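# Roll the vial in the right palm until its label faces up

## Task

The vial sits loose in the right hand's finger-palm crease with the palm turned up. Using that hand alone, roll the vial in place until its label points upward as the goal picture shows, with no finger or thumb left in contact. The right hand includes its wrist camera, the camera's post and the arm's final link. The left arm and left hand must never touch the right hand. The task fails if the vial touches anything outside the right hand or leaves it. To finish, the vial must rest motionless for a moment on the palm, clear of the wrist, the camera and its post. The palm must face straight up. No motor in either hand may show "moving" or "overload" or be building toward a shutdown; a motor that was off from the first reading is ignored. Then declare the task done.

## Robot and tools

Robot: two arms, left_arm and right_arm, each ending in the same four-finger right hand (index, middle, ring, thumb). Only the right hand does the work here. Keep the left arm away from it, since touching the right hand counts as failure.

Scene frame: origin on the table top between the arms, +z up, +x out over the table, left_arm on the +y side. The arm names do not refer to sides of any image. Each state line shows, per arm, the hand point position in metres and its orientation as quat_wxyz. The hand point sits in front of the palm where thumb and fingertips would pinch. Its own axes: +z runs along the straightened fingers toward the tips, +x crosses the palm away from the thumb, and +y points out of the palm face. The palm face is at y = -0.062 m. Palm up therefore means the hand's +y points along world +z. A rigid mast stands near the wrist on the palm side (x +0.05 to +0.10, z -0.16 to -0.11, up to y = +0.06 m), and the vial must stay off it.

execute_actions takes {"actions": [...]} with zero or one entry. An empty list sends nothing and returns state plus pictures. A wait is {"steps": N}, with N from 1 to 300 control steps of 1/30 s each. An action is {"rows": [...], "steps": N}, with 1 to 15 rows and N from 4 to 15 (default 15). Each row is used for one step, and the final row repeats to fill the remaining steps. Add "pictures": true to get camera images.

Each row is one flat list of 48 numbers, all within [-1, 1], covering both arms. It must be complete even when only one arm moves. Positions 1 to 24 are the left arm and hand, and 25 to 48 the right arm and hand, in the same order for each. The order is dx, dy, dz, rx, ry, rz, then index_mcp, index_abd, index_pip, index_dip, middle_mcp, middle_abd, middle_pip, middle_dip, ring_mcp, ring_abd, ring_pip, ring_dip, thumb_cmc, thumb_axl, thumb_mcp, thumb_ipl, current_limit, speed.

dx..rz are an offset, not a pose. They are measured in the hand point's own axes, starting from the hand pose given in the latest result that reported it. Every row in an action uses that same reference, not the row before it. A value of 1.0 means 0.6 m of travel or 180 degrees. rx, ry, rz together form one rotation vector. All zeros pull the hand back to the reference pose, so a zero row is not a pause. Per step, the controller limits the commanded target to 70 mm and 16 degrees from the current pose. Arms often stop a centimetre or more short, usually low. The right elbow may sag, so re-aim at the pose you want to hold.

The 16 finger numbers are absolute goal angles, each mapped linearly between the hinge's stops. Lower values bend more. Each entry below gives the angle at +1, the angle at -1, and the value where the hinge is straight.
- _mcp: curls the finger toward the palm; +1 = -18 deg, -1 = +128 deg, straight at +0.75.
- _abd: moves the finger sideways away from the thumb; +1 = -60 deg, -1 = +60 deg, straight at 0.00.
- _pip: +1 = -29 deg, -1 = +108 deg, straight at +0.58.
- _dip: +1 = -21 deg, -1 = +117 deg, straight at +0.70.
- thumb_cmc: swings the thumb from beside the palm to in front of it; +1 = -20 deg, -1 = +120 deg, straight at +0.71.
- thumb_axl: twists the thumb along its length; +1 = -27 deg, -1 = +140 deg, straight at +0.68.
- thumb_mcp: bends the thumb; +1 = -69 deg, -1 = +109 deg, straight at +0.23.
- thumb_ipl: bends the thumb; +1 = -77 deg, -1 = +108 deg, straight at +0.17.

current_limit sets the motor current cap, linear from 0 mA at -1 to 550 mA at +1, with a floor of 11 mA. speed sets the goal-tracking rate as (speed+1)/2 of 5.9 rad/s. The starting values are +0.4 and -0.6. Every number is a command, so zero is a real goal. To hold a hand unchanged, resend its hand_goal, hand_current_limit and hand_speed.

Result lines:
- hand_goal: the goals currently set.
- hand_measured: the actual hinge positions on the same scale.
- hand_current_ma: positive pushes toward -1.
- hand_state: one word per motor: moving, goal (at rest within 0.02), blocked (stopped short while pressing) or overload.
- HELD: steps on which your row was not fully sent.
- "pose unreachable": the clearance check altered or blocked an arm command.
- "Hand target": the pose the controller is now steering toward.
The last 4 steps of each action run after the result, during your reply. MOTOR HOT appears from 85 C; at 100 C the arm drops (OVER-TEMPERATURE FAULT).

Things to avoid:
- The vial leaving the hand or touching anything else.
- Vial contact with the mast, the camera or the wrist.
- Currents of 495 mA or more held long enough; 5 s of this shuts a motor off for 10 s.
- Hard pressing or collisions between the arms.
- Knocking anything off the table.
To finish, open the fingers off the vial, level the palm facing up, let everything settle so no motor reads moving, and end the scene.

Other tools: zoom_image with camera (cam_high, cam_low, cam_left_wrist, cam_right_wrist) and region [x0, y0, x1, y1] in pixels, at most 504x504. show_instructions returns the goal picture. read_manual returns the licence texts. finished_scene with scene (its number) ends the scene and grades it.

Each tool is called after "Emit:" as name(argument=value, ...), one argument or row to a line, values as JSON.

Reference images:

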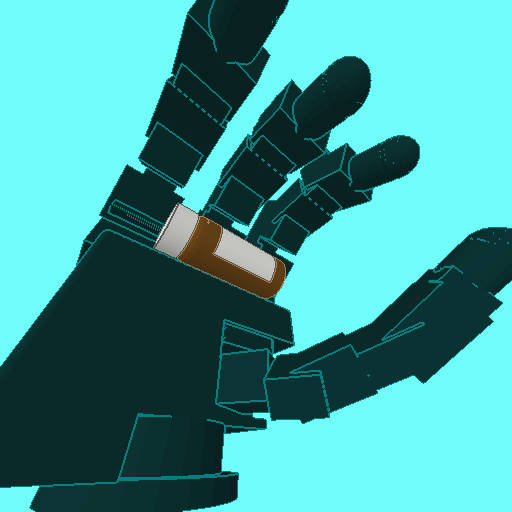

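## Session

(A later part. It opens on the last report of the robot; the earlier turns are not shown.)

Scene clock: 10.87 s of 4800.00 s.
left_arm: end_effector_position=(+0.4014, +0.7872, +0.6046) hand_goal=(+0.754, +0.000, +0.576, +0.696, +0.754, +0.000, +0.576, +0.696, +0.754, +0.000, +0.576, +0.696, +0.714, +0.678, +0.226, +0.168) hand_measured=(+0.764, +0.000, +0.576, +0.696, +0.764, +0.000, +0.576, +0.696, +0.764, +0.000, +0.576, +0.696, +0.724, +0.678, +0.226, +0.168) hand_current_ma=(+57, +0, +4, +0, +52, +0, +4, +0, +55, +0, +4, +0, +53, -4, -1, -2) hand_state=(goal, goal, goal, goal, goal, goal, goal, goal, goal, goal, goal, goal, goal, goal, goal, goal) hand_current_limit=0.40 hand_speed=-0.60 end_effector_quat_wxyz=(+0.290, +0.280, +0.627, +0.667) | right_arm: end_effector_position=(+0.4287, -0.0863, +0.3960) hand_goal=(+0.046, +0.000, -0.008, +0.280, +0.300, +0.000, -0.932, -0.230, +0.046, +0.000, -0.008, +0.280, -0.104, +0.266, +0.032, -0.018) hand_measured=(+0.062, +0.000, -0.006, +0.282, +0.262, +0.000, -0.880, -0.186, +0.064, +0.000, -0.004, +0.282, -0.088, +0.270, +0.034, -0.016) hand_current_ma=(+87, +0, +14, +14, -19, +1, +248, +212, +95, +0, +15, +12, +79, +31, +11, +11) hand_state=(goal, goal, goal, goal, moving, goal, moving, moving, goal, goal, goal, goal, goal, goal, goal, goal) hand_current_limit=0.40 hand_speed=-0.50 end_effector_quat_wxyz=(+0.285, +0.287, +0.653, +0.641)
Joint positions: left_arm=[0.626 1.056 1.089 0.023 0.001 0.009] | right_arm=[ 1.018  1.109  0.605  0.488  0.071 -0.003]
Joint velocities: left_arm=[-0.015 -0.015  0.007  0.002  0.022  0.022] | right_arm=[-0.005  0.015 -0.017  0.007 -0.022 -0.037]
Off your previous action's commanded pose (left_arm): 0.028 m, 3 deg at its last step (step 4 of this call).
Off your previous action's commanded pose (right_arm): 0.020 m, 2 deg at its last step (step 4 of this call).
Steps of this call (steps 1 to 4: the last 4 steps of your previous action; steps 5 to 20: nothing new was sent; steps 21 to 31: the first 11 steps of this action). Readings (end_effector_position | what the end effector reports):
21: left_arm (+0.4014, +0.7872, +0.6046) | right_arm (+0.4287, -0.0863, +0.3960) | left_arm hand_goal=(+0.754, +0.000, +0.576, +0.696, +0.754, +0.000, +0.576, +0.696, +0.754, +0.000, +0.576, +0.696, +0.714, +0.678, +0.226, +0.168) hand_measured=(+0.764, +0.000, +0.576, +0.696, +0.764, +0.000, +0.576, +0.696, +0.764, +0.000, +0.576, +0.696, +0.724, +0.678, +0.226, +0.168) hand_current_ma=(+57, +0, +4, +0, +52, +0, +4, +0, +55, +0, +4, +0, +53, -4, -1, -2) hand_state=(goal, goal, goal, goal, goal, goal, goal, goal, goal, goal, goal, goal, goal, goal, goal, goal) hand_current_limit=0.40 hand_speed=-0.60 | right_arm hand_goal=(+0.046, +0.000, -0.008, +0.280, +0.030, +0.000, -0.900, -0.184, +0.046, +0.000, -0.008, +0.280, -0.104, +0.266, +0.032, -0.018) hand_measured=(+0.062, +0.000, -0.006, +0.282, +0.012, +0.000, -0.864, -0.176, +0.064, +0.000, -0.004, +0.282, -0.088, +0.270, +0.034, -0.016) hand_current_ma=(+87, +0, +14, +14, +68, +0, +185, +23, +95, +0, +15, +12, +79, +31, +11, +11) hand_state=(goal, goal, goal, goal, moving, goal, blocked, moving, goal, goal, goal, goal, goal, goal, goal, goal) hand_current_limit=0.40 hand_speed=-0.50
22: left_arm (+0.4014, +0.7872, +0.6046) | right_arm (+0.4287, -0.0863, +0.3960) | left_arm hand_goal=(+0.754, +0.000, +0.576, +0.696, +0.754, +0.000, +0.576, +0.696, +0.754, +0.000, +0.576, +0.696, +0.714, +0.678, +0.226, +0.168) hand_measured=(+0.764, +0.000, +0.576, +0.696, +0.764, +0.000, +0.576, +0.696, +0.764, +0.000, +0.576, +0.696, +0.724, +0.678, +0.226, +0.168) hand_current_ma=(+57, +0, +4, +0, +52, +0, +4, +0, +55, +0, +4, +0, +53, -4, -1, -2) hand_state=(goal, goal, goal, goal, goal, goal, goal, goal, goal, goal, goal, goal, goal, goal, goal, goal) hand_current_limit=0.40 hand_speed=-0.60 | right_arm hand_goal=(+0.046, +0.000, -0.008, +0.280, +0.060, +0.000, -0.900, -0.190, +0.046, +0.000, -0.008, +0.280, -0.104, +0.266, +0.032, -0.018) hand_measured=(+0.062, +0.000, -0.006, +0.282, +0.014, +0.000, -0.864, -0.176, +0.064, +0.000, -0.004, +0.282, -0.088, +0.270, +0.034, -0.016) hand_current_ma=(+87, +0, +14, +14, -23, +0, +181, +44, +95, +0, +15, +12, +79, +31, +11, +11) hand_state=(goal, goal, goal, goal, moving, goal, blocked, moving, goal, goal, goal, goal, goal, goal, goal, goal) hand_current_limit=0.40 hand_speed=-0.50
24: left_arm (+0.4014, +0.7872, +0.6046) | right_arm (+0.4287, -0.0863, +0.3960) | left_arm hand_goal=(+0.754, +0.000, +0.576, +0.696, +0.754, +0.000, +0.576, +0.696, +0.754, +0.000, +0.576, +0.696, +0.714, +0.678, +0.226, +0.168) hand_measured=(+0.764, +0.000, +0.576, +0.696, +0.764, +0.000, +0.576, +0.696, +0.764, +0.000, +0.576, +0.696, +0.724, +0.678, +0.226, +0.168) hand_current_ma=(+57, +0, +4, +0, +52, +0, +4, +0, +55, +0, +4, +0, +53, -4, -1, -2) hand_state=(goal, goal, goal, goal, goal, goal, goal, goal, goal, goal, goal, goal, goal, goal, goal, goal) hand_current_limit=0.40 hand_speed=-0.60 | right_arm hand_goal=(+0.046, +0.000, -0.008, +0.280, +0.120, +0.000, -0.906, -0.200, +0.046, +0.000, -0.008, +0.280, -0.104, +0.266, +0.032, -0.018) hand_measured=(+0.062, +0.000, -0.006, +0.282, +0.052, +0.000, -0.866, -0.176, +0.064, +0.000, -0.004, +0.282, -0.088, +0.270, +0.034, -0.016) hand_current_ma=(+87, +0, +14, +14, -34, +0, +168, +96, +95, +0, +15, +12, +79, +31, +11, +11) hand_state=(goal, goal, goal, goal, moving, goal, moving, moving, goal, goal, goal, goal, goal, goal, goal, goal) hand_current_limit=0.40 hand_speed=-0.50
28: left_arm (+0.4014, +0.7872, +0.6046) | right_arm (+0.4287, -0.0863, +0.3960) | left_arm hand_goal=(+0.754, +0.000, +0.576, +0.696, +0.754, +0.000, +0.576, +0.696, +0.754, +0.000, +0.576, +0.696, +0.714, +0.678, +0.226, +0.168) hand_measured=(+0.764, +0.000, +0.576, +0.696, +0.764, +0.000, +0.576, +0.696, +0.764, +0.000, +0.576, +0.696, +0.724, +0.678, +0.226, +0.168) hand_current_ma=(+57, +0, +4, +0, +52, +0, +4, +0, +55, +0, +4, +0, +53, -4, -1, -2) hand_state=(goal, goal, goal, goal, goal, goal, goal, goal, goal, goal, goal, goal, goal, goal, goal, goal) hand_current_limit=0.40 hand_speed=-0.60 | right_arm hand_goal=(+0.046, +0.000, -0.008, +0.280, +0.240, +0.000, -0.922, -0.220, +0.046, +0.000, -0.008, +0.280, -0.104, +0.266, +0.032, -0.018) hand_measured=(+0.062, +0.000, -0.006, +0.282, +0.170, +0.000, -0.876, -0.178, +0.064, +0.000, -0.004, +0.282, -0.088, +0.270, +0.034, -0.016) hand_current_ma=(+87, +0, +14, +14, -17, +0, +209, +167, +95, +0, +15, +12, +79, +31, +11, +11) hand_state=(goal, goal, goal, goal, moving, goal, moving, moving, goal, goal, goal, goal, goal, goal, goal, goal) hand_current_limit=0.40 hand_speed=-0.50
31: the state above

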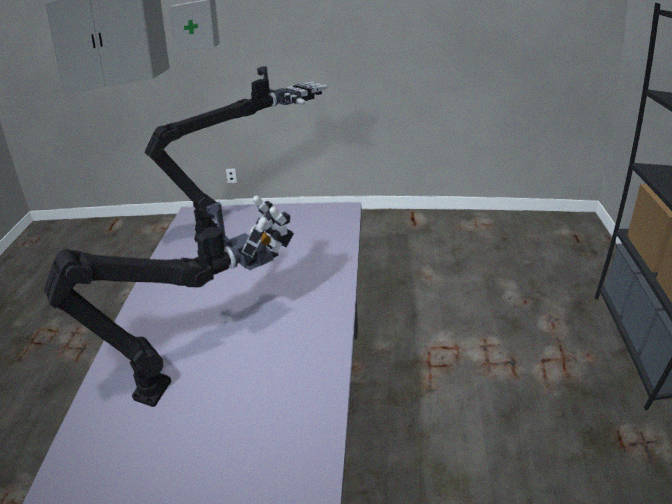

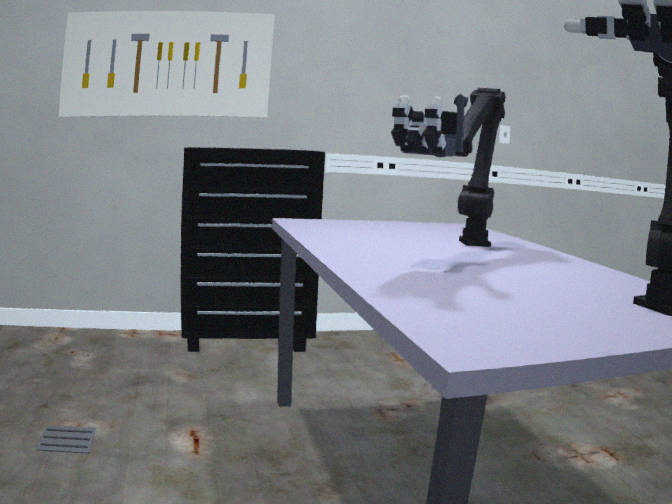

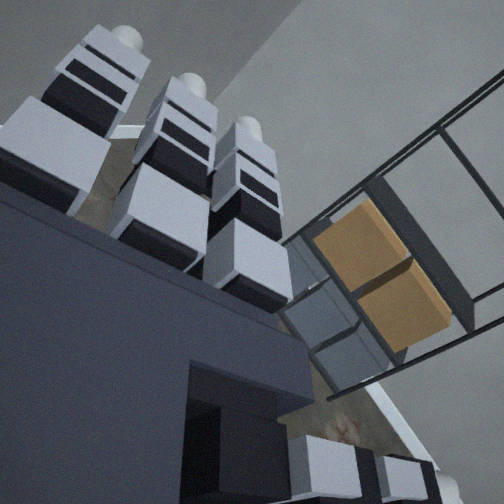

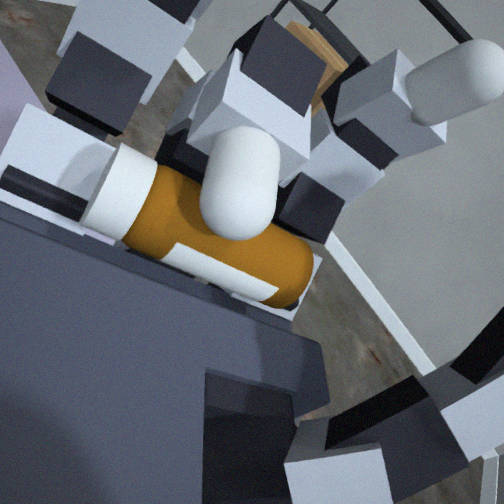

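Emit:
execute_actions(
  actions=[
    {"rows": [[0,0.046,-0.0098,-0.0163,0,0, 0.754,0,0.576,0.696,0.754,0,0.576,0.696,0.754,0,0.576,0.696,0.714,0.678,0.226,0.168,0.4,-0.6, 0,0.033,0.0025,-0.0123,0,0, -0.12,0,0.18,0.28, 0.33,0,-0.935,-0.22, -0.12,0,0.18,0.28, -0.104,0.266,0.032,-0.018,0.4,-0.7]], "steps": 14},
  ],
  pictures=true,
)

Scene clock: 43.57 s of 4800.00 s.
left_arm: end_effector_position=(+0.4014, +0.7872, +0.6046) hand_goal=(+0.754, +0.000, +0.576, +0.696, +0.754, +0.000, +0.576, +0.696, +0.754, +0.000, +0.576, +0.696, +0.714, +0.678, +0.226, +0.168) hand_measured=(+0.764, +0.000, +0.576, +0.696, +0.764, +0.000, +0.576, +0.696, +0.764, +0.000, +0.576, +0.696, +0.724, +0.678, +0.226, +0.168) hand_current_ma=(+57, +0, +4, +0, +52, +0, +4, +0, +55, +0, +4, +0, +53, -4, -1, -2) hand_state=(goal, goal, goal, goal, goal, goal, goal, goal, goal, goal, goal, goal, goal, goal, goal, goal) hand_current_limit=0.40 hand_speed=-0.60 end_effector_quat_wxyz=(+0.290, +0.280, +0.627, +0.667) | right_arm: end_effector_position=(+0.4287, -0.0863, +0.3960) hand_goal=(-0.120, +0.000, +0.180, +0.280, +0.330, +0.000, -0.934, -0.220, -0.120, +0.000, +0.180, +0.280, -0.104, +0.266, +0.032, -0.018) hand_measured=(-0.100, +0.000, +0.168, +0.282, +0.332, +0.000, -0.898, -0.184, -0.098, +0.000, +0.168, +0.282, -0.088, +0.270, +0.034, -0.016) hand_current_ma=(+63, +0, +6, +13, +16, +4, +177, +178, +70, +0, +5, +12, +79, +31, +11, +11) hand_state=(moving, goal, moving, goal, goal, goal, moving, blocked, moving, goal, moving, goal, goal, goal, goal, goal) hand_current_limit=0.40 hand_speed=-0.70 end_effector_quat_wxyz=(+0.285, +0.287, +0.653, +0.641)
Joint positions: left_arm=[0.626 1.056 1.089 0.023 0.001 0.009] | right_arm=[ 1.018  1.109  0.605  0.488  0.071 -0.003]
Joint velocities: left_arm=[ 0.005  0.005  0.022 -0.012  0.007  0.022] | right_arm=[-0.005 -0.015  0.007  0.027  0.037 -0.066]
Off your previous action's commanded pose (left_arm): 0.028 m, 3 deg at its last step (step 4 of this call).
Off your previous action's commanded pose (right_arm): 0.020 m, 2 deg at its last step (step 4 of this call).
Steps of this call (steps 1 to 4: the last 4 steps of your previous action; steps 5 to 90: nothing new was sent; then 29.37 s passed at rest; steps 91 to 100: the first 10 steps of this action). Readings (end_effector_position | what the end effector reports):
91: left_arm (+0.4014, +0.7872, +0.6046) | right_arm (+0.4287, -0.0863, +0.3960) | left_arm hand_goal=(+0.754, +0.000, +0.576, +0.696, +0.754, +0.000, +0.576, +0.696, +0.754, +0.000, +0.576, +0.696, +0.714, +0.678, +0.226, +0.168) hand_measured=(+0.764, +0.000, +0.576, +0.696, +0.764, +0.000, +0.576, +0.696, +0.764, +0.000, +0.576, +0.696, +0.724, +0.678, +0.226, +0.168) hand_current_ma=(+57, +0, +4, +0, +52, +0, +4, +0, +55, +0, +4, +0, +53, -4, -1, -2) hand_state=(goal, goal, goal, goal, goal, goal, goal, goal, goal, goal, goal, goal, goal, goal, goal, goal) hand_current_limit=0.40 hand_speed=-0.60 | right_arm hand_goal=(-0.120, +0.000, +0.180, +0.280, +0.330, +0.000, -0.934, -0.220, -0.120, +0.000, +0.180, +0.280, -0.104, +0.266, +0.032, -0.018) hand_measured=(+0.062, +0.000, -0.006, +0.282, +0.296, +0.000, -0.880, -0.186, +0.064, +0.000, -0.004, +0.282, -0.088, +0.270, +0.034, -0.016) hand_current_ma=(+87, +0, +14, +14, -21, +1, +261, +219, +95, +0, +15, +12, +79, +31, +11, +11) hand_state=(moving, goal, moving, goal, moving, goal, moving, moving, moving, goal, moving, goal, goal, goal, goal, goal) hand_current_limit=0.40 hand_speed=-0.70
92: left_arm (+0.4014, +0.7872, +0.6046) | right_arm (+0.4287, -0.0863, +0.3960) | left_arm hand_goal=(+0.754, +0.000, +0.576, +0.696, +0.754, +0.000, +0.576, +0.696, +0.754, +0.000, +0.576, +0.696, +0.714, +0.678, +0.226, +0.168) hand_measured=(+0.764, +0.000, +0.576, +0.696, +0.764, +0.000, +0.576, +0.696, +0.764, +0.000, +0.576, +0.696, +0.724, +0.678, +0.226, +0.168) hand_current_ma=(+57, +0, +4, +0, +52, +0, +4, +0, +55, +0, +4, +0, +53, -4, -1, -2) hand_state=(goal, goal, goal, goal, goal, goal, goal, goal, goal, goal, goal, goal, goal, goal, goal, goal) hand_current_limit=0.40 hand_speed=-0.60 | right_arm hand_goal=(-0.120, +0.000, +0.180, +0.280, +0.330, +0.000, -0.934, -0.220, -0.120, +0.000, +0.180, +0.280, -0.104, +0.266, +0.032, -0.018) hand_measured=(+0.062, +0.000, -0.004, +0.282, +0.298, +0.000, -0.880, -0.186, +0.064, +0.000, -0.004, +0.282, -0.088, +0.270, +0.034, -0.016) hand_current_ma=(+181, +0, -62, +14, -95, +1, +272, +183, +192, +0, -64, +12, +79, +31, +11, +11) hand_state=(moving, goal, moving, goal, moving, goal, moving, moving, moving, goal, moving, goal, goal, goal, goal, goal) hand_current_limit=0.40 hand_speed=-0.70
94: left_arm (+0.4014, +0.7872, +0.6046) | right_arm (+0.4287, -0.0863, +0.3960) | left_arm hand_goal=(+0.754, +0.000, +0.576, +0.696, +0.754, +0.000, +0.576, +0.696, +0.754, +0.000, +0.576, +0.696, +0.714, +0.678, +0.226, +0.168) hand_measured=(+0.764, +0.000, +0.576, +0.696, +0.764, +0.000, +0.576, +0.696, +0.764, +0.000, +0.576, +0.696, +0.724, +0.678, +0.226, +0.168) hand_current_ma=(+57, +0, +4, +0, +52, +0, +4, +0, +55, +0, +4, +0, +53, -4, -1, -2) hand_state=(goal, goal, goal, goal, goal, goal, goal, goal, goal, goal, goal, goal, goal, goal, goal, goal) hand_current_limit=0.40 hand_speed=-0.60 | right_arm hand_goal=(-0.120, +0.000, +0.180, +0.280, +0.330, +0.000, -0.934, -0.220, -0.120, +0.000, +0.180, +0.280, -0.104, +0.266, +0.032, -0.018) hand_measured=(+0.032, +0.000, +0.030, +0.282, +0.320, +0.000, -0.884, -0.182, +0.034, +0.000, +0.030, +0.282, -0.088, +0.270, +0.034, -0.016) hand_current_ma=(+154, +0, -45, +14, +14, +2, +185, +163, +164, +0, -49, +12, +79, +31, +11, +11) hand_state=(moving, goal, moving, goal, moving, goal, moving, moving, moving, goal, moving, goal, goal, goal, goal, goal) hand_current_limit=0.40 hand_speed=-0.70
98: left_arm (+0.4014, +0.7872, +0.6046) | right_arm (+0.4287, -0.0863, +0.3960) | left_arm hand_goal=(+0.754, +0.000, +0.576, +0.696, +0.754, +0.000, +0.576, +0.696, +0.754, +0.000, +0.576, +0.696, +0.714, +0.678, +0.226, +0.168) hand_measured=(+0.764, +0.000, +0.576, +0.696, +0.764, +0.000, +0.576, +0.696, +0.764, +0.000, +0.576, +0.696, +0.724, +0.678, +0.226, +0.168) hand_current_ma=(+57, +0, +4, +0, +52, +0, +4, +0, +55, +0, +4, +0, +53, -4, -1, -2) hand_state=(goal, goal, goal, goal, goal, goal, goal, goal, goal, goal, goal, goal, goal, goal, goal, goal) hand_current_limit=0.40 hand_speed=-0.60 | right_arm hand_goal=(-0.120, +0.000, +0.180, +0.280, +0.330, +0.000, -0.934, -0.220, -0.120, +0.000, +0.180, +0.280, -0.104, +0.266, +0.032, -0.018) hand_measured=(-0.064, +0.000, +0.126, +0.282, +0.332, +0.000, -0.894, -0.184, -0.062, +0.000, +0.126, +0.282, -0.088, +0.270, +0.034, -0.016) hand_current_ma=(+119, +0, -44, +14, +16, +4, +185, +182, +133, +0, -48, +12, +79, +31, +11, +11) hand_state=(moving, goal, moving, goal, moving, goal, moving, moving, moving, goal, moving, goal, goal, goal, goal, goal) hand_current_limit=0.40 hand_speed=-0.70
100: the state above

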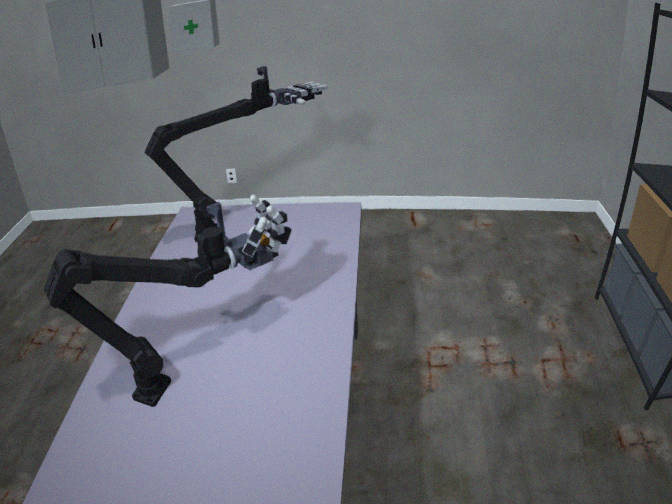

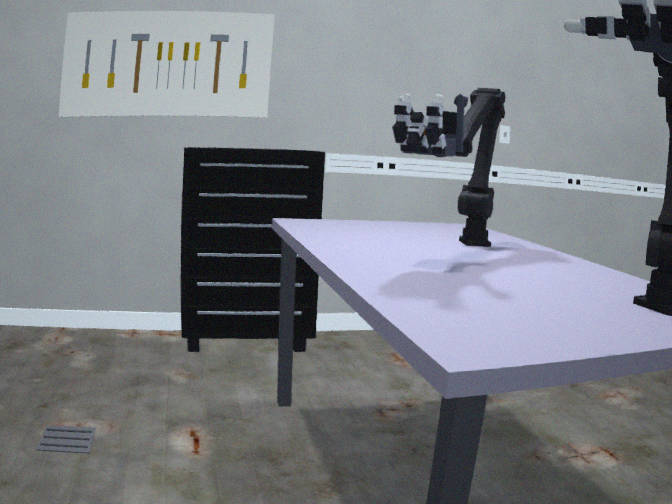

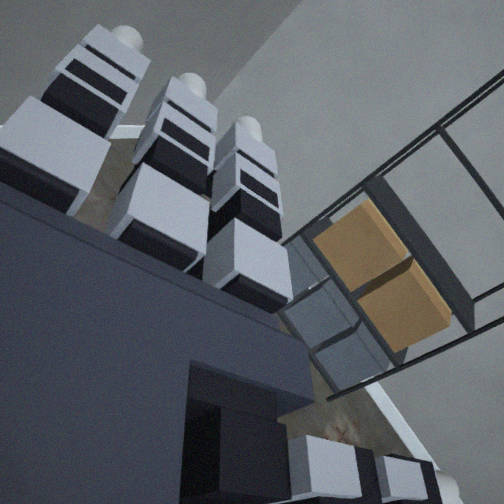

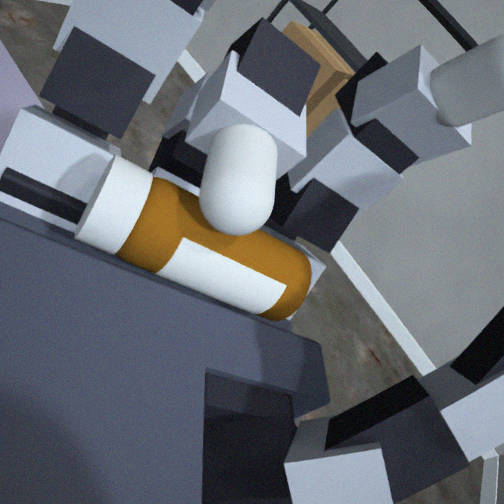

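Emit:
execute_actions(
  actions=[
    {"rows": [[0,0.046,-0.0098,-0.0163,0,0, 0.754,0,0.576,0.696,0.754,0,0.576,0.696,0.754,0,0.576,0.696,0.714,0.678,0.226,0.168,0.4,-0.6, 0,0.033,0.0025,-0.0123,0,0, -0.14,0,0.18,0.28, 0.41,0,-0.95,-0.23, -0.14,0,0.18,0.28, -0.104,0.266,0.032,-0.018,0.4,-0.7],
[0,0.046,-0.0098,-0.0163,0,0, 0.754,0,0.576,0.696,0.754,0,0.576,0.696,0.754,0,0.576,0.696,0.714,0.678,0.226,0.168,0.4,-0.6, 0,0.033,0.0025,-0.0123,0,0, -0.14,0,0.18,0.28, 0.41,0,-0.95,-0.23, -0.14,0,0.18,0.28, -0.104,0.266,0.032,-0.018,0.4,-0.7],
[0,0.046,-0.0098,-0.0163,0,0, 0.754,0,0.576,0.696,0.754,0,0.576,0.696,0.754,0,0.576,0.696,0.714,0.678,0.226,0.168,0.4,-0.6, 0,0.033,0.0025,-0.0123,0,0, -0.14,0,0.18,0.28, 0.41,0,-0.96,-0.24, -0.14,0,0.18,0.28, -0.104,0.266,0.032,-0.018,0.4,-0.7],
[0,0.046,-0.0098,-0.0163,0,0, 0.754,0,0.576,0.696,0.754,0,0.576,0.696,0.754,0,0.576,0.696,0.714,0.678,0.226,0.168,0.4,-0.6, 0,0.033,0.0025,-0.0123,0,0, -0.14,0,0.18,0.28, 0.50,0,-0.975,-0.25, -0.14,0,0.18,0.28, -0.104,0.266,0.032,-0.018,0.4,-0.7]], "steps": 14},
  ],
  pictures=true,
)

Scene clock: 44.13 s of 4800.00 s.
left_arm: end_effector_position=(+0.4014, +0.7872, +0.6046) hand_goal=(+0.754, +0.000, +0.576, +0.696, +0.754, +0.000, +0.576, +0.696, +0.754, +0.000, +0.576, +0.696, +0.714, +0.678, +0.226, +0.168) hand_measured=(+0.764, +0.000, +0.576, +0.696, +0.764, +0.000, +0.576, +0.696, +0.764, +0.000, +0.576, +0.696, +0.724, +0.678, +0.226, +0.168) hand_current_ma=(+57, +0, +4, +0, +52, +0, +4, +0, +55, +0, +4, +0, +53, -4, -1, -2) hand_state=(goal, goal, goal, goal, goal, goal, goal, goal, goal, goal, goal, goal, goal, goal, goal, goal) hand_current_limit=0.40 hand_speed=-0.60 end_effector_quat_wxyz=(+0.290, +0.280, +0.627, +0.667) | right_arm: end_effector_position=(+0.4287, -0.0863, +0.3960) hand_goal=(-0.140, +0.000, +0.180, +0.280, +0.500, +0.000, -0.974, -0.250, -0.140, +0.000, +0.180, +0.280, -0.104, +0.266, +0.032, -0.018) hand_measured=(-0.126, +0.000, +0.178, +0.282, +0.500, +0.000, -0.936, -0.216, -0.124, +0.000, +0.178, +0.282, -0.088, +0.270, +0.034, -0.016) hand_current_ma=(+73, +0, -12, +13, +53, +4, +180, +160, +80, +0, -13, +12, +79, +31, +11, +11) hand_state=(goal, goal, goal, goal, moving, goal, moving, moving, goal, goal, goal, goal, goal, goal, goal, goal) hand_current_limit=0.40 hand_speed=-0.70 end_effector_quat_wxyz=(+0.285, +0.287, +0.653, +0.641)
Joint positions: left_arm=[0.626 1.056 1.089 0.023 0.001 0.009] | right_arm=[ 1.018  1.109  0.605  0.488  0.071 -0.003]
Joint velocities: left_arm=[-0.015 -0.005 -0.002 -0.007 -0.081 -0.037] | right_arm=[ 0.005  0.015  0.002 -0.007 -0.022 -0.081]
Off your previous action's commanded pose (left_arm): 0.028 m, 3 deg at its last step (step 4 of this call).
Off your previous action's commanded pose (right_arm): 0.020 m, 2 deg at its last step (step 4 of this call).
Steps of this call (steps 1 to 4: the last 4 steps of your previous action; steps 5 to 7: nothing new was sent; steps 8 to 17: the first 10 steps of this action). Readings (end_effector_position | what the end effector reports):
8: left_arm (+0.4014, +0.7872, +0.6046) | right_arm (+0.4287, -0.0863, +0.3960) | left_arm hand_goal=(+0.754, +0.000, +0.576, +0.696, +0.754, +0.000, +0.576, +0.696, +0.754, +0.000, +0.576, +0.696, +0.714, +0.678, +0.226, +0.168) hand_measured=(+0.764, +0.000, +0.576, +0.696, +0.764, +0.000, +0.576, +0.696, +0.764, +0.000, +0.576, +0.696, +0.724, +0.678, +0.226, +0.168) hand_current_ma=(+57, +0, +4, +0, +52, +0, +4, +0, +55, +0, +4, +0, +53, -4, -1, -2) hand_state=(goal, goal, goal, goal, goal, goal, goal, goal, goal, goal, goal, goal, goal, goal, goal, goal) hand_current_limit=0.40 hand_speed=-0.60 | right_arm hand_goal=(-0.140, +0.000, +0.180, +0.280, +0.410, +0.000, -0.950, -0.230, -0.140, +0.000, +0.180, +0.280, -0.104, +0.266, +0.032, -0.018) hand_measured=(-0.104, +0.000, +0.178, +0.282, +0.334, +0.000, -0.898, -0.184, -0.104, +0.000, +0.178, +0.282, -0.088, +0.270, +0.034, -0.016) hand_current_ma=(+83, +0, -13, +13, +16, +4, +181, +179, +91, +0, -14, +12, +79, +31, +11, +11) hand_state=(moving, goal, goal, goal, moving, goal, moving, moving, moving, goal, goal, goal, goal, goal, goal, goal) hand_current_limit=0.40 hand_speed=-0.70
9: left_arm (+0.4014, +0.7872, +0.6046) | right_arm (+0.4287, -0.0863, +0.3960) | left_arm hand_goal=(+0.754, +0.000, +0.576, +0.696, +0.754, +0.000, +0.576, +0.696, +0.754, +0.000, +0.576, +0.696, +0.714, +0.678, +0.226, +0.168) hand_measured=(+0.764, +0.000, +0.576, +0.696, +0.764, +0.000, +0.576, +0.696, +0.764, +0.000, +0.576, +0.696, +0.724, +0.678, +0.226, +0.168) hand_current_ma=(+57, +0, +4, +0, +52, +0, +4, +0, +55, +0, +4, +0, +53, -4, -1, -2) hand_state=(goal, goal, goal, goal, goal, goal, goal, goal, goal, goal, goal, goal, goal, goal, goal, goal) hand_current_limit=0.40 hand_speed=-0.60 | right_arm hand_goal=(-0.140, +0.000, +0.180, +0.280, +0.410, +0.000, -0.950, -0.230, -0.140, +0.000, +0.180, +0.280, -0.104, +0.266, +0.032, -0.018) hand_measured=(-0.106, +0.000, +0.178, +0.282, +0.334, +0.000, -0.900, -0.186, -0.104, +0.000, +0.178, +0.282, -0.088, +0.270, +0.034, -0.016) hand_current_ma=(+148, +0, -11, +13, -48, +4, +233, +220, +159, +0, -12, +12, +79, +31, +11, +11) hand_state=(moving, goal, goal, goal, moving, goal, moving, moving, moving, goal, goal, goal, goal, goal, goal, goal) hand_current_limit=0.40 hand_speed=-0.70
11: left_arm (+0.4014, +0.7872, +0.6046) | right_arm (+0.4287, -0.0863, +0.3960) | left_arm hand_goal=(+0.754, +0.000, +0.576, +0.696, +0.754, +0.000, +0.576, +0.696, +0.754, +0.000, +0.576, +0.696, +0.714, +0.678, +0.226, +0.168) hand_measured=(+0.764, +0.000, +0.576, +0.696, +0.764, +0.000, +0.576, +0.696, +0.764, +0.000, +0.576, +0.696, +0.724, +0.678, +0.226, +0.168) hand_current_ma=(+57, +0, +4, +0, +52, +0, +4, +0, +55, +0, +4, +0, +53, -4, -1, -2) hand_state=(goal, goal, goal, goal, goal, goal, goal, goal, goal, goal, goal, goal, goal, goal, goal, goal) hand_current_limit=0.40 hand_speed=-0.60 | right_arm hand_goal=(-0.140, +0.000, +0.180, +0.280, +0.500, +0.000, -0.974, -0.250, -0.140, +0.000, +0.180, +0.280, -0.104, +0.266, +0.032, -0.018) hand_measured=(-0.122, +0.000, +0.178, +0.282, +0.370, +0.000, -0.908, -0.190, -0.120, +0.000, +0.178, +0.282, -0.088, +0.270, +0.034, -0.016) hand_current_ma=(+68, +0, -12, +13, -14, +4, +229, +223, +75, +0, -13, +12, +79, +31, +11, +11) hand_state=(moving, goal, goal, goal, moving, goal, moving, moving, moving, goal, goal, goal, goal, goal, goal, goal) hand_current_limit=0.40 hand_speed=-0.70
15: left_arm (+0.4014, +0.7872, +0.6046) | right_arm (+0.4287, -0.0863, +0.3960) | left_arm hand_goal=(+0.754, +0.000, +0.576, +0.696, +0.754, +0.000, +0.576, +0.696, +0.754, +0.000, +0.576, +0.696, +0.714, +0.678, +0.226, +0.168) hand_measured=(+0.764, +0.000, +0.576, +0.696, +0.764, +0.000, +0.576, +0.696, +0.764, +0.000, +0.576, +0.696, +0.724, +0.678, +0.226, +0.168) hand_current_ma=(+57, +0, +4, +0, +52, +0, +4, +0, +55, +0, +4, +0, +53, -4, -1, -2) hand_state=(goal, goal, goal, goal, goal, goal, goal, goal, goal, goal, goal, goal, goal, goal, goal, goal) hand_current_limit=0.40 hand_speed=-0.60 | right_arm hand_goal=(-0.140, +0.000, +0.180, +0.280, +0.500, +0.000, -0.974, -0.250, -0.140, +0.000, +0.180, +0.280, -0.104, +0.266, +0.032, -0.018) hand_measured=(-0.126, +0.000, +0.178, +0.282, +0.464, +0.000, -0.928, -0.208, -0.124, +0.000, +0.178, +0.282, -0.088, +0.270, +0.034, -0.016) hand_current_ma=(+76, +0, -12, +13, +1, +4, +205, +188, +83, +0, -13, +12, +79, +31, +11, +11) hand_state=(goal, goal, goal, goal, moving, goal, moving, moving, goal, goal, goal, goal, goal, goal, goal, goal) hand_current_limit=0.40 hand_speed=-0.70
17: the state above

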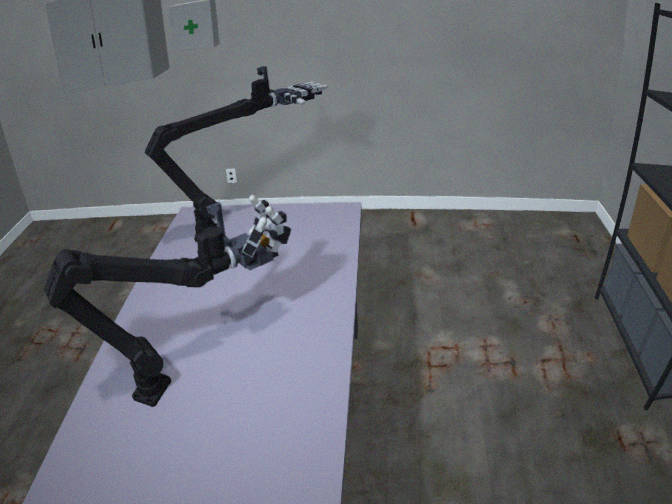

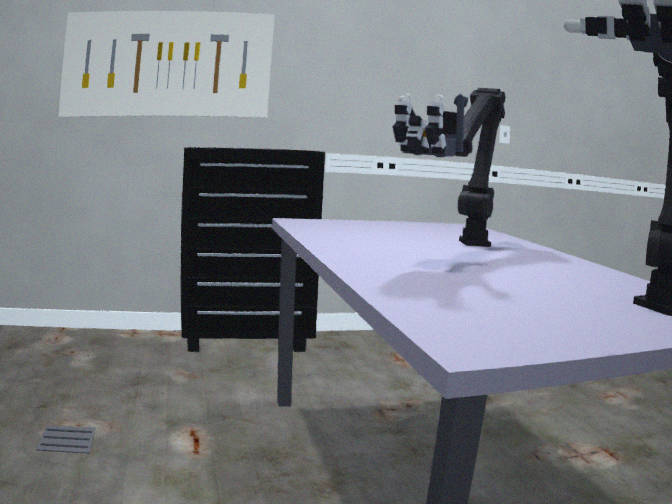

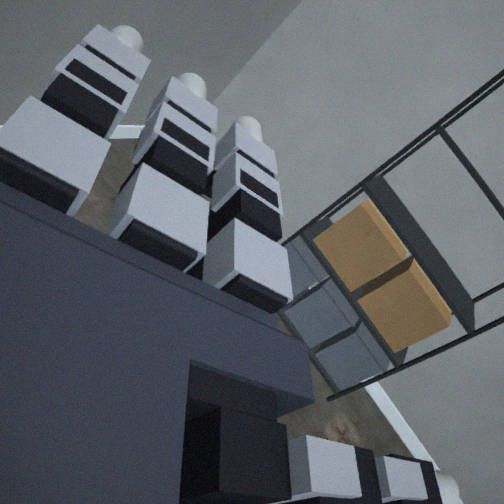

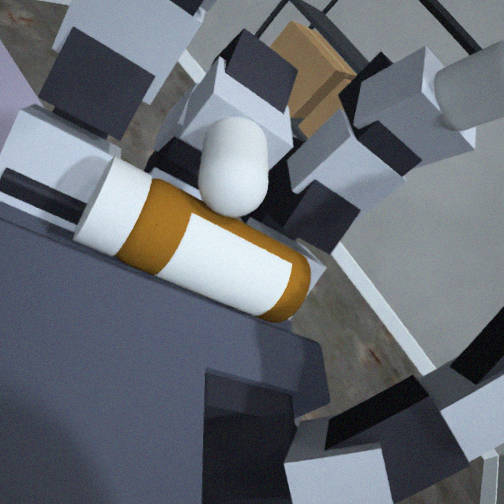

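Emit:
execute_actions(
  actions=[
    {"rows": [[0,0.046,-0.0098,-0.0163,0,0, 0.754,0,0.576,0.696,0.754,0,0.576,0.696,0.754,0,0.576,0.696,0.714,0.678,0.226,0.168,0.4,-0.6, 0,0.033,0.0025,-0.0123,0,0, -0.14,0,0.18,0.28, 0.50,0,-0.76,-0.17, -0.14,0,0.18,0.28, -0.104,0.266,0.032,-0.018,0.4,-0.2],
[0,0.046,-0.0098,-0.0163,0,0, 0.754,0,0.576,0.696,0.754,0,0.576,0.696,0.754,0,0.576,0.696,0.714,0.678,0.226,0.168,0.4,-0.6, 0,0.033,0.0025,-0.0123,0,0, -0.14,0,0.18,0.28, 0.50,0,-0.76,-0.17, -0.14,0,0.18,0.28, -0.104,0.266,0.032,-0.018,0.4,-0.2],
[0,0.046,-0.0098,-0.0163,0,0, 0.754,0,0.576,0.696,0.754,0,0.576,0.696,0.754,0,0.576,0.696,0.714,0.678,0.226,0.168,0.4,-0.6, 0,0.033,0.0025,-0.0123,0,0, -0.14,0,0.18,0.28, 0.50,0,-0.76,-0.17, -0.14,0,0.18,0.28, -0.104,0.266,0.032,-0.018,0.4,-0.2],
[0,0.046,-0.0098,-0.0163,0,0, 0.754,0,0.576,0.696,0.754,0,0.576,0.696,0.754,0,0.576,0.696,0.714,0.678,0.226,0.168,0.4,-0.6, 0,0.033,0.0025,-0.0123,0,0, -0.14,0,0.18,0.28, 0.50,0,-0.76,-0.17, -0.14,0,0.18,0.28, -0.104,0.266,0.032,-0.018,0.4,-0.2],
[0,0.046,-0.0098,-0.0163,0,0, 0.754,0,0.576,0.696,0.754,0,0.576,0.696,0.754,0,0.576,0.696,0.714,0.678,0.226,0.168,0.4,-0.6, 0,0.033,0.0025,-0.0123,0,0, -0.14,0,0.18,0.28, 0.11,0,-0.76,-0.17, -0.14,0,0.18,0.28, -0.104,0.266,0.032,-0.018,0.4,-0.2]], "steps": 15},
  ],
  pictures=true,
)

Scene clock: 44.97 s of 4800.00 s.
left_arm: end_effector_position=(+0.4014, +0.7872, +0.6046) hand_goal=(+0.754, +0.000, +0.576, +0.696, +0.754, +0.000, +0.576, +0.696, +0.754, +0.000, +0.576, +0.696, +0.714, +0.678, +0.226, +0.168) hand_measured=(+0.764, +0.000, +0.576, +0.696, +0.764, +0.000, +0.576, +0.696, +0.764, +0.000, +0.576, +0.696, +0.724, +0.678, +0.226, +0.168) hand_current_ma=(+57, +0, +4, +0, +52, +0, +4, +0, +55, +0, +4, +0, +53, -4, -1, -2) hand_state=(goal, goal, goal, goal, goal, goal, goal, goal, goal, goal, goal, goal, goal, goal, goal, goal) hand_current_limit=0.40 hand_speed=-0.60 end_effector_quat_wxyz=(+0.290, +0.280, +0.627, +0.667) | right_arm: end_effector_position=(+0.4287, -0.0863, +0.3960) hand_goal=(-0.140, +0.000, +0.180, +0.280, +0.110, +0.000, -0.760, -0.170, -0.140, +0.000, +0.180, +0.280, -0.104, +0.266, +0.032, -0.018) hand_measured=(-0.128, +0.000, +0.178, +0.282, +0.368, +0.000, -0.766, -0.174, -0.126, +0.000, +0.178, +0.282, -0.088, +0.270, +0.034, -0.016) hand_current_ma=(+70, +0, -12, +13, +114, +4, -28, -18, +77, +0, -13, +12, +79, +31, +11, +11) hand_state=(goal, goal, goal, goal, moving, goal, goal, goal, goal, goal, goal, goal, goal, goal, goal, goal) hand_current_limit=0.40 hand_speed=-0.20 end_effector_quat_wxyz=(+0.285, +0.287, +0.653, +0.641)
Joint positions: left_arm=[0.626 1.056 1.089 0.023 0.001 0.009] | right_arm=[ 1.018  1.109  0.605  0.488  0.071 -0.003]
Joint velocities: left_arm=[-0.005  0.005 -0.012 -0.007 -0.066 -0.066] | right_arm=[-0.005  0.005  0.012 -0.007 -0.007 -0.095]
Off your previous action's commanded pose (left_arm): 0.028 m, 3 deg at its last step (step 4 of this call).
Off your previous action's commanded pose (right_arm): 0.020 m, 2 deg at its last step (step 4 of this call).
Steps of this call (steps 1 to 4: the last 4 steps of your previous action; steps 5 to 14: nothing new was sent; steps 15 to 25: the first 11 steps of this action). Readings (end_effector_position | what the end effector reports):
15: left_arm (+0.4014, +0.7872, +0.6046) | right_arm (+0.4287, -0.0863, +0.3960) | left_arm hand_goal=(+0.754, +0.000, +0.576, +0.696, +0.754, +0.000, +0.576, +0.696, +0.754, +0.000, +0.576, +0.696, +0.714, +0.678, +0.226, +0.168) hand_measured=(+0.764, +0.000, +0.576, +0.696, +0.764, +0.000, +0.576, +0.696, +0.764, +0.000, +0.576, +0.696, +0.724, +0.678, +0.226, +0.168) hand_current_ma=(+57, +0, +4, +0, +52, +0, +4, +0, +55, +0, +4, +0, +53, -4, -1, -2) hand_state=(goal, goal, goal, goal, goal, goal, goal, goal, goal, goal, goal, goal, goal, goal, goal, goal) hand_current_limit=0.40 hand_speed=-0.60 | right_arm hand_goal=(-0.140, +0.000, +0.180, +0.280, +0.500, +0.000, -0.760, -0.170, -0.140, +0.000, +0.180, +0.280, -0.104, +0.266, +0.032, -0.018) hand_measured=(-0.126, +0.000, +0.178, +0.282, +0.506, +0.000, -0.938, -0.218, -0.126, +0.000, +0.178, +0.282, -0.088, +0.270, +0.034, -0.016) hand_current_ma=(+73, +0, -12, +13, +35, +4, +187, +167, +79, +0, -13, +12, +79, +31, +11, +11) hand_state=(goal, goal, goal, goal, goal, goal, moving, moving, goal, goal, goal, goal, goal, goal, goal, goal) hand_current_limit=0.40 hand_speed=-0.20
16: left_arm (+0.4014, +0.7872, +0.6046) | right_arm (+0.4287, -0.0863, +0.3960) | left_arm hand_goal=(+0.754, +0.000, +0.576, +0.696, +0.754, +0.000, +0.576, +0.696, +0.754, +0.000, +0.576, +0.696, +0.714, +0.678, +0.226, +0.168) hand_measured=(+0.764, +0.000, +0.576, +0.696, +0.764, +0.000, +0.576, +0.696, +0.764, +0.000, +0.576, +0.696, +0.724, +0.678, +0.226, +0.168) hand_current_ma=(+57, +0, +4, +0, +52, +0, +4, +0, +55, +0, +4, +0, +53, -4, -1, -2) hand_state=(goal, goal, goal, goal, goal, goal, goal, goal, goal, goal, goal, goal, goal, goal, goal, goal) hand_current_limit=0.40 hand_speed=-0.60 | right_arm hand_goal=(-0.140, +0.000, +0.180, +0.280, +0.500, +0.000, -0.760, -0.170, -0.140, +0.000, +0.180, +0.280, -0.104, +0.266, +0.032, -0.018) hand_measured=(-0.126, +0.000, +0.178, +0.282, +0.506, +0.000, -0.936, -0.214, -0.126, +0.000, +0.178, +0.282, -0.088, +0.270, +0.034, -0.016) hand_current_ma=(+73, +0, -12, +13, +35, +4, -69, -83, +79, +0, -13, +12, +79, +31, +11, +11) hand_state=(goal, goal, goal, goal, goal, goal, moving, moving, goal, goal, goal, goal, goal, goal, goal, goal) hand_current_limit=0.40 hand_speed=-0.20
18: left_arm (+0.4014, +0.7872, +0.6046) | right_arm (+0.4287, -0.0863, +0.3960) | left_arm hand_goal=(+0.754, +0.000, +0.576, +0.696, +0.754, +0.000, +0.576, +0.696, +0.754, +0.000, +0.576, +0.696, +0.714, +0.678, +0.226, +0.168) hand_measured=(+0.764, +0.000, +0.576, +0.696, +0.764, +0.000, +0.576, +0.696, +0.764, +0.000, +0.576, +0.696, +0.724, +0.678, +0.226, +0.168) hand_current_ma=(+57, +0, +4, +0, +52, +0, +4, +0, +55, +0, +4, +0, +53, -4, -1, -2) hand_state=(goal, goal, goal, goal, goal, goal, goal, goal, goal, goal, goal, goal, goal, goal, goal, goal) hand_current_limit=0.40 hand_speed=-0.60 | right_arm hand_goal=(-0.140, +0.000, +0.180, +0.280, +0.500, +0.000, -0.760, -0.170, -0.140, +0.000, +0.180, +0.280, -0.104, +0.266, +0.032, -0.018) hand_measured=(-0.126, +0.000, +0.178, +0.282, +0.506, +0.000, -0.878, -0.178, -0.126, +0.000, +0.178, +0.282, -0.088, +0.270, +0.034, -0.016) hand_current_ma=(+71, +0, -12, +13, +35, +4, -51, +7, +78, +0, -13, +12, +79, +31, +11, +11) hand_state=(goal, goal, goal, goal, goal, goal, moving, moving, goal, goal, goal, goal, goal, goal, goal, goal) hand_current_limit=0.40 hand_speed=-0.20
22: left_arm (+0.4014, +0.7872, +0.6046) | right_arm (+0.4287, -0.0863, +0.3960) | left_arm hand_goal=(+0.754, +0.000, +0.576, +0.696, +0.754, +0.000, +0.576, +0.696, +0.754, +0.000, +0.576, +0.696, +0.714, +0.678, +0.226, +0.168) hand_measured=(+0.764, +0.000, +0.576, +0.696, +0.764, +0.000, +0.576, +0.696, +0.764, +0.000, +0.576, +0.696, +0.724, +0.678, +0.226, +0.168) hand_current_ma=(+57, +0, +4, +0, +52, +0, +4, +0, +55, +0, +4, +0, +53, -4, -1, -2) hand_state=(goal, goal, goal, goal, goal, goal, goal, goal, goal, goal, goal, goal, goal, goal, goal, goal) hand_current_limit=0.40 hand_speed=-0.60 | right_arm hand_goal=(-0.140, +0.000, +0.180, +0.280, +0.110, +0.000, -0.760, -0.170, -0.140, +0.000, +0.180, +0.280, -0.104, +0.266, +0.032, -0.018) hand_measured=(-0.126, +0.000, +0.178, +0.282, +0.454, +0.000, -0.768, -0.174, -0.126, +0.000, +0.178, +0.282, -0.088, +0.270, +0.034, -0.016) hand_current_ma=(+70, +0, -12, +13, +187, +4, -12, -18, +77, +0, -13, +12, +79, +31, +11, +11) hand_state=(goal, goal, goal, goal, moving, goal, moving, goal, goal, goal, goal, goal, goal, goal, goal, goal) hand_current_limit=0.40 hand_speed=-0.20
25: the state above

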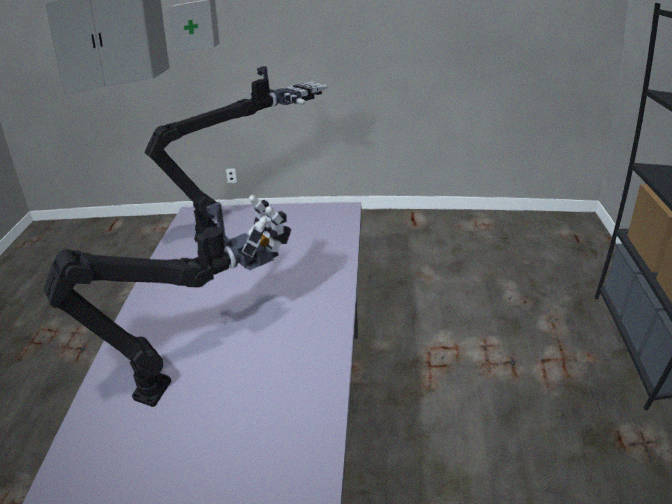

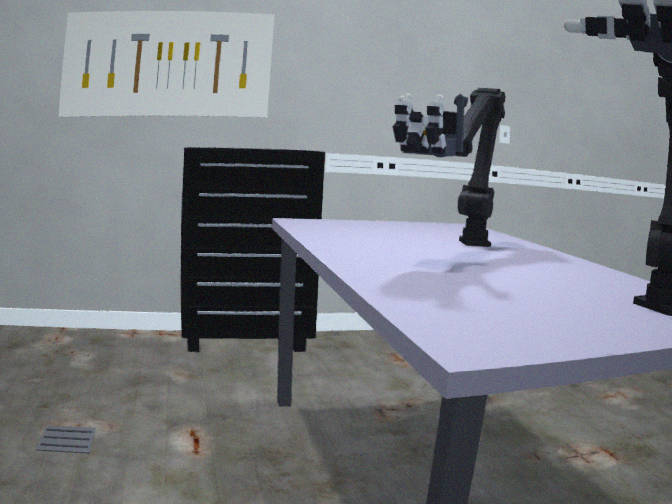

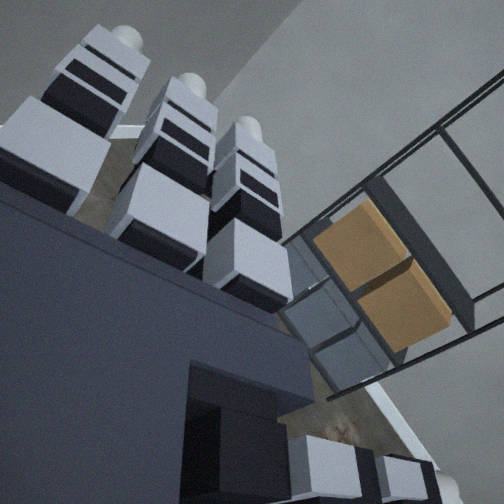

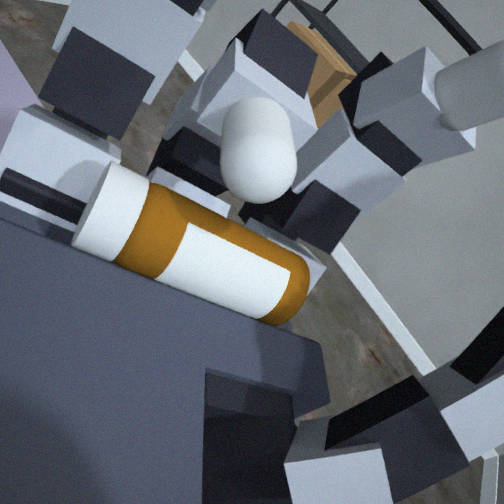

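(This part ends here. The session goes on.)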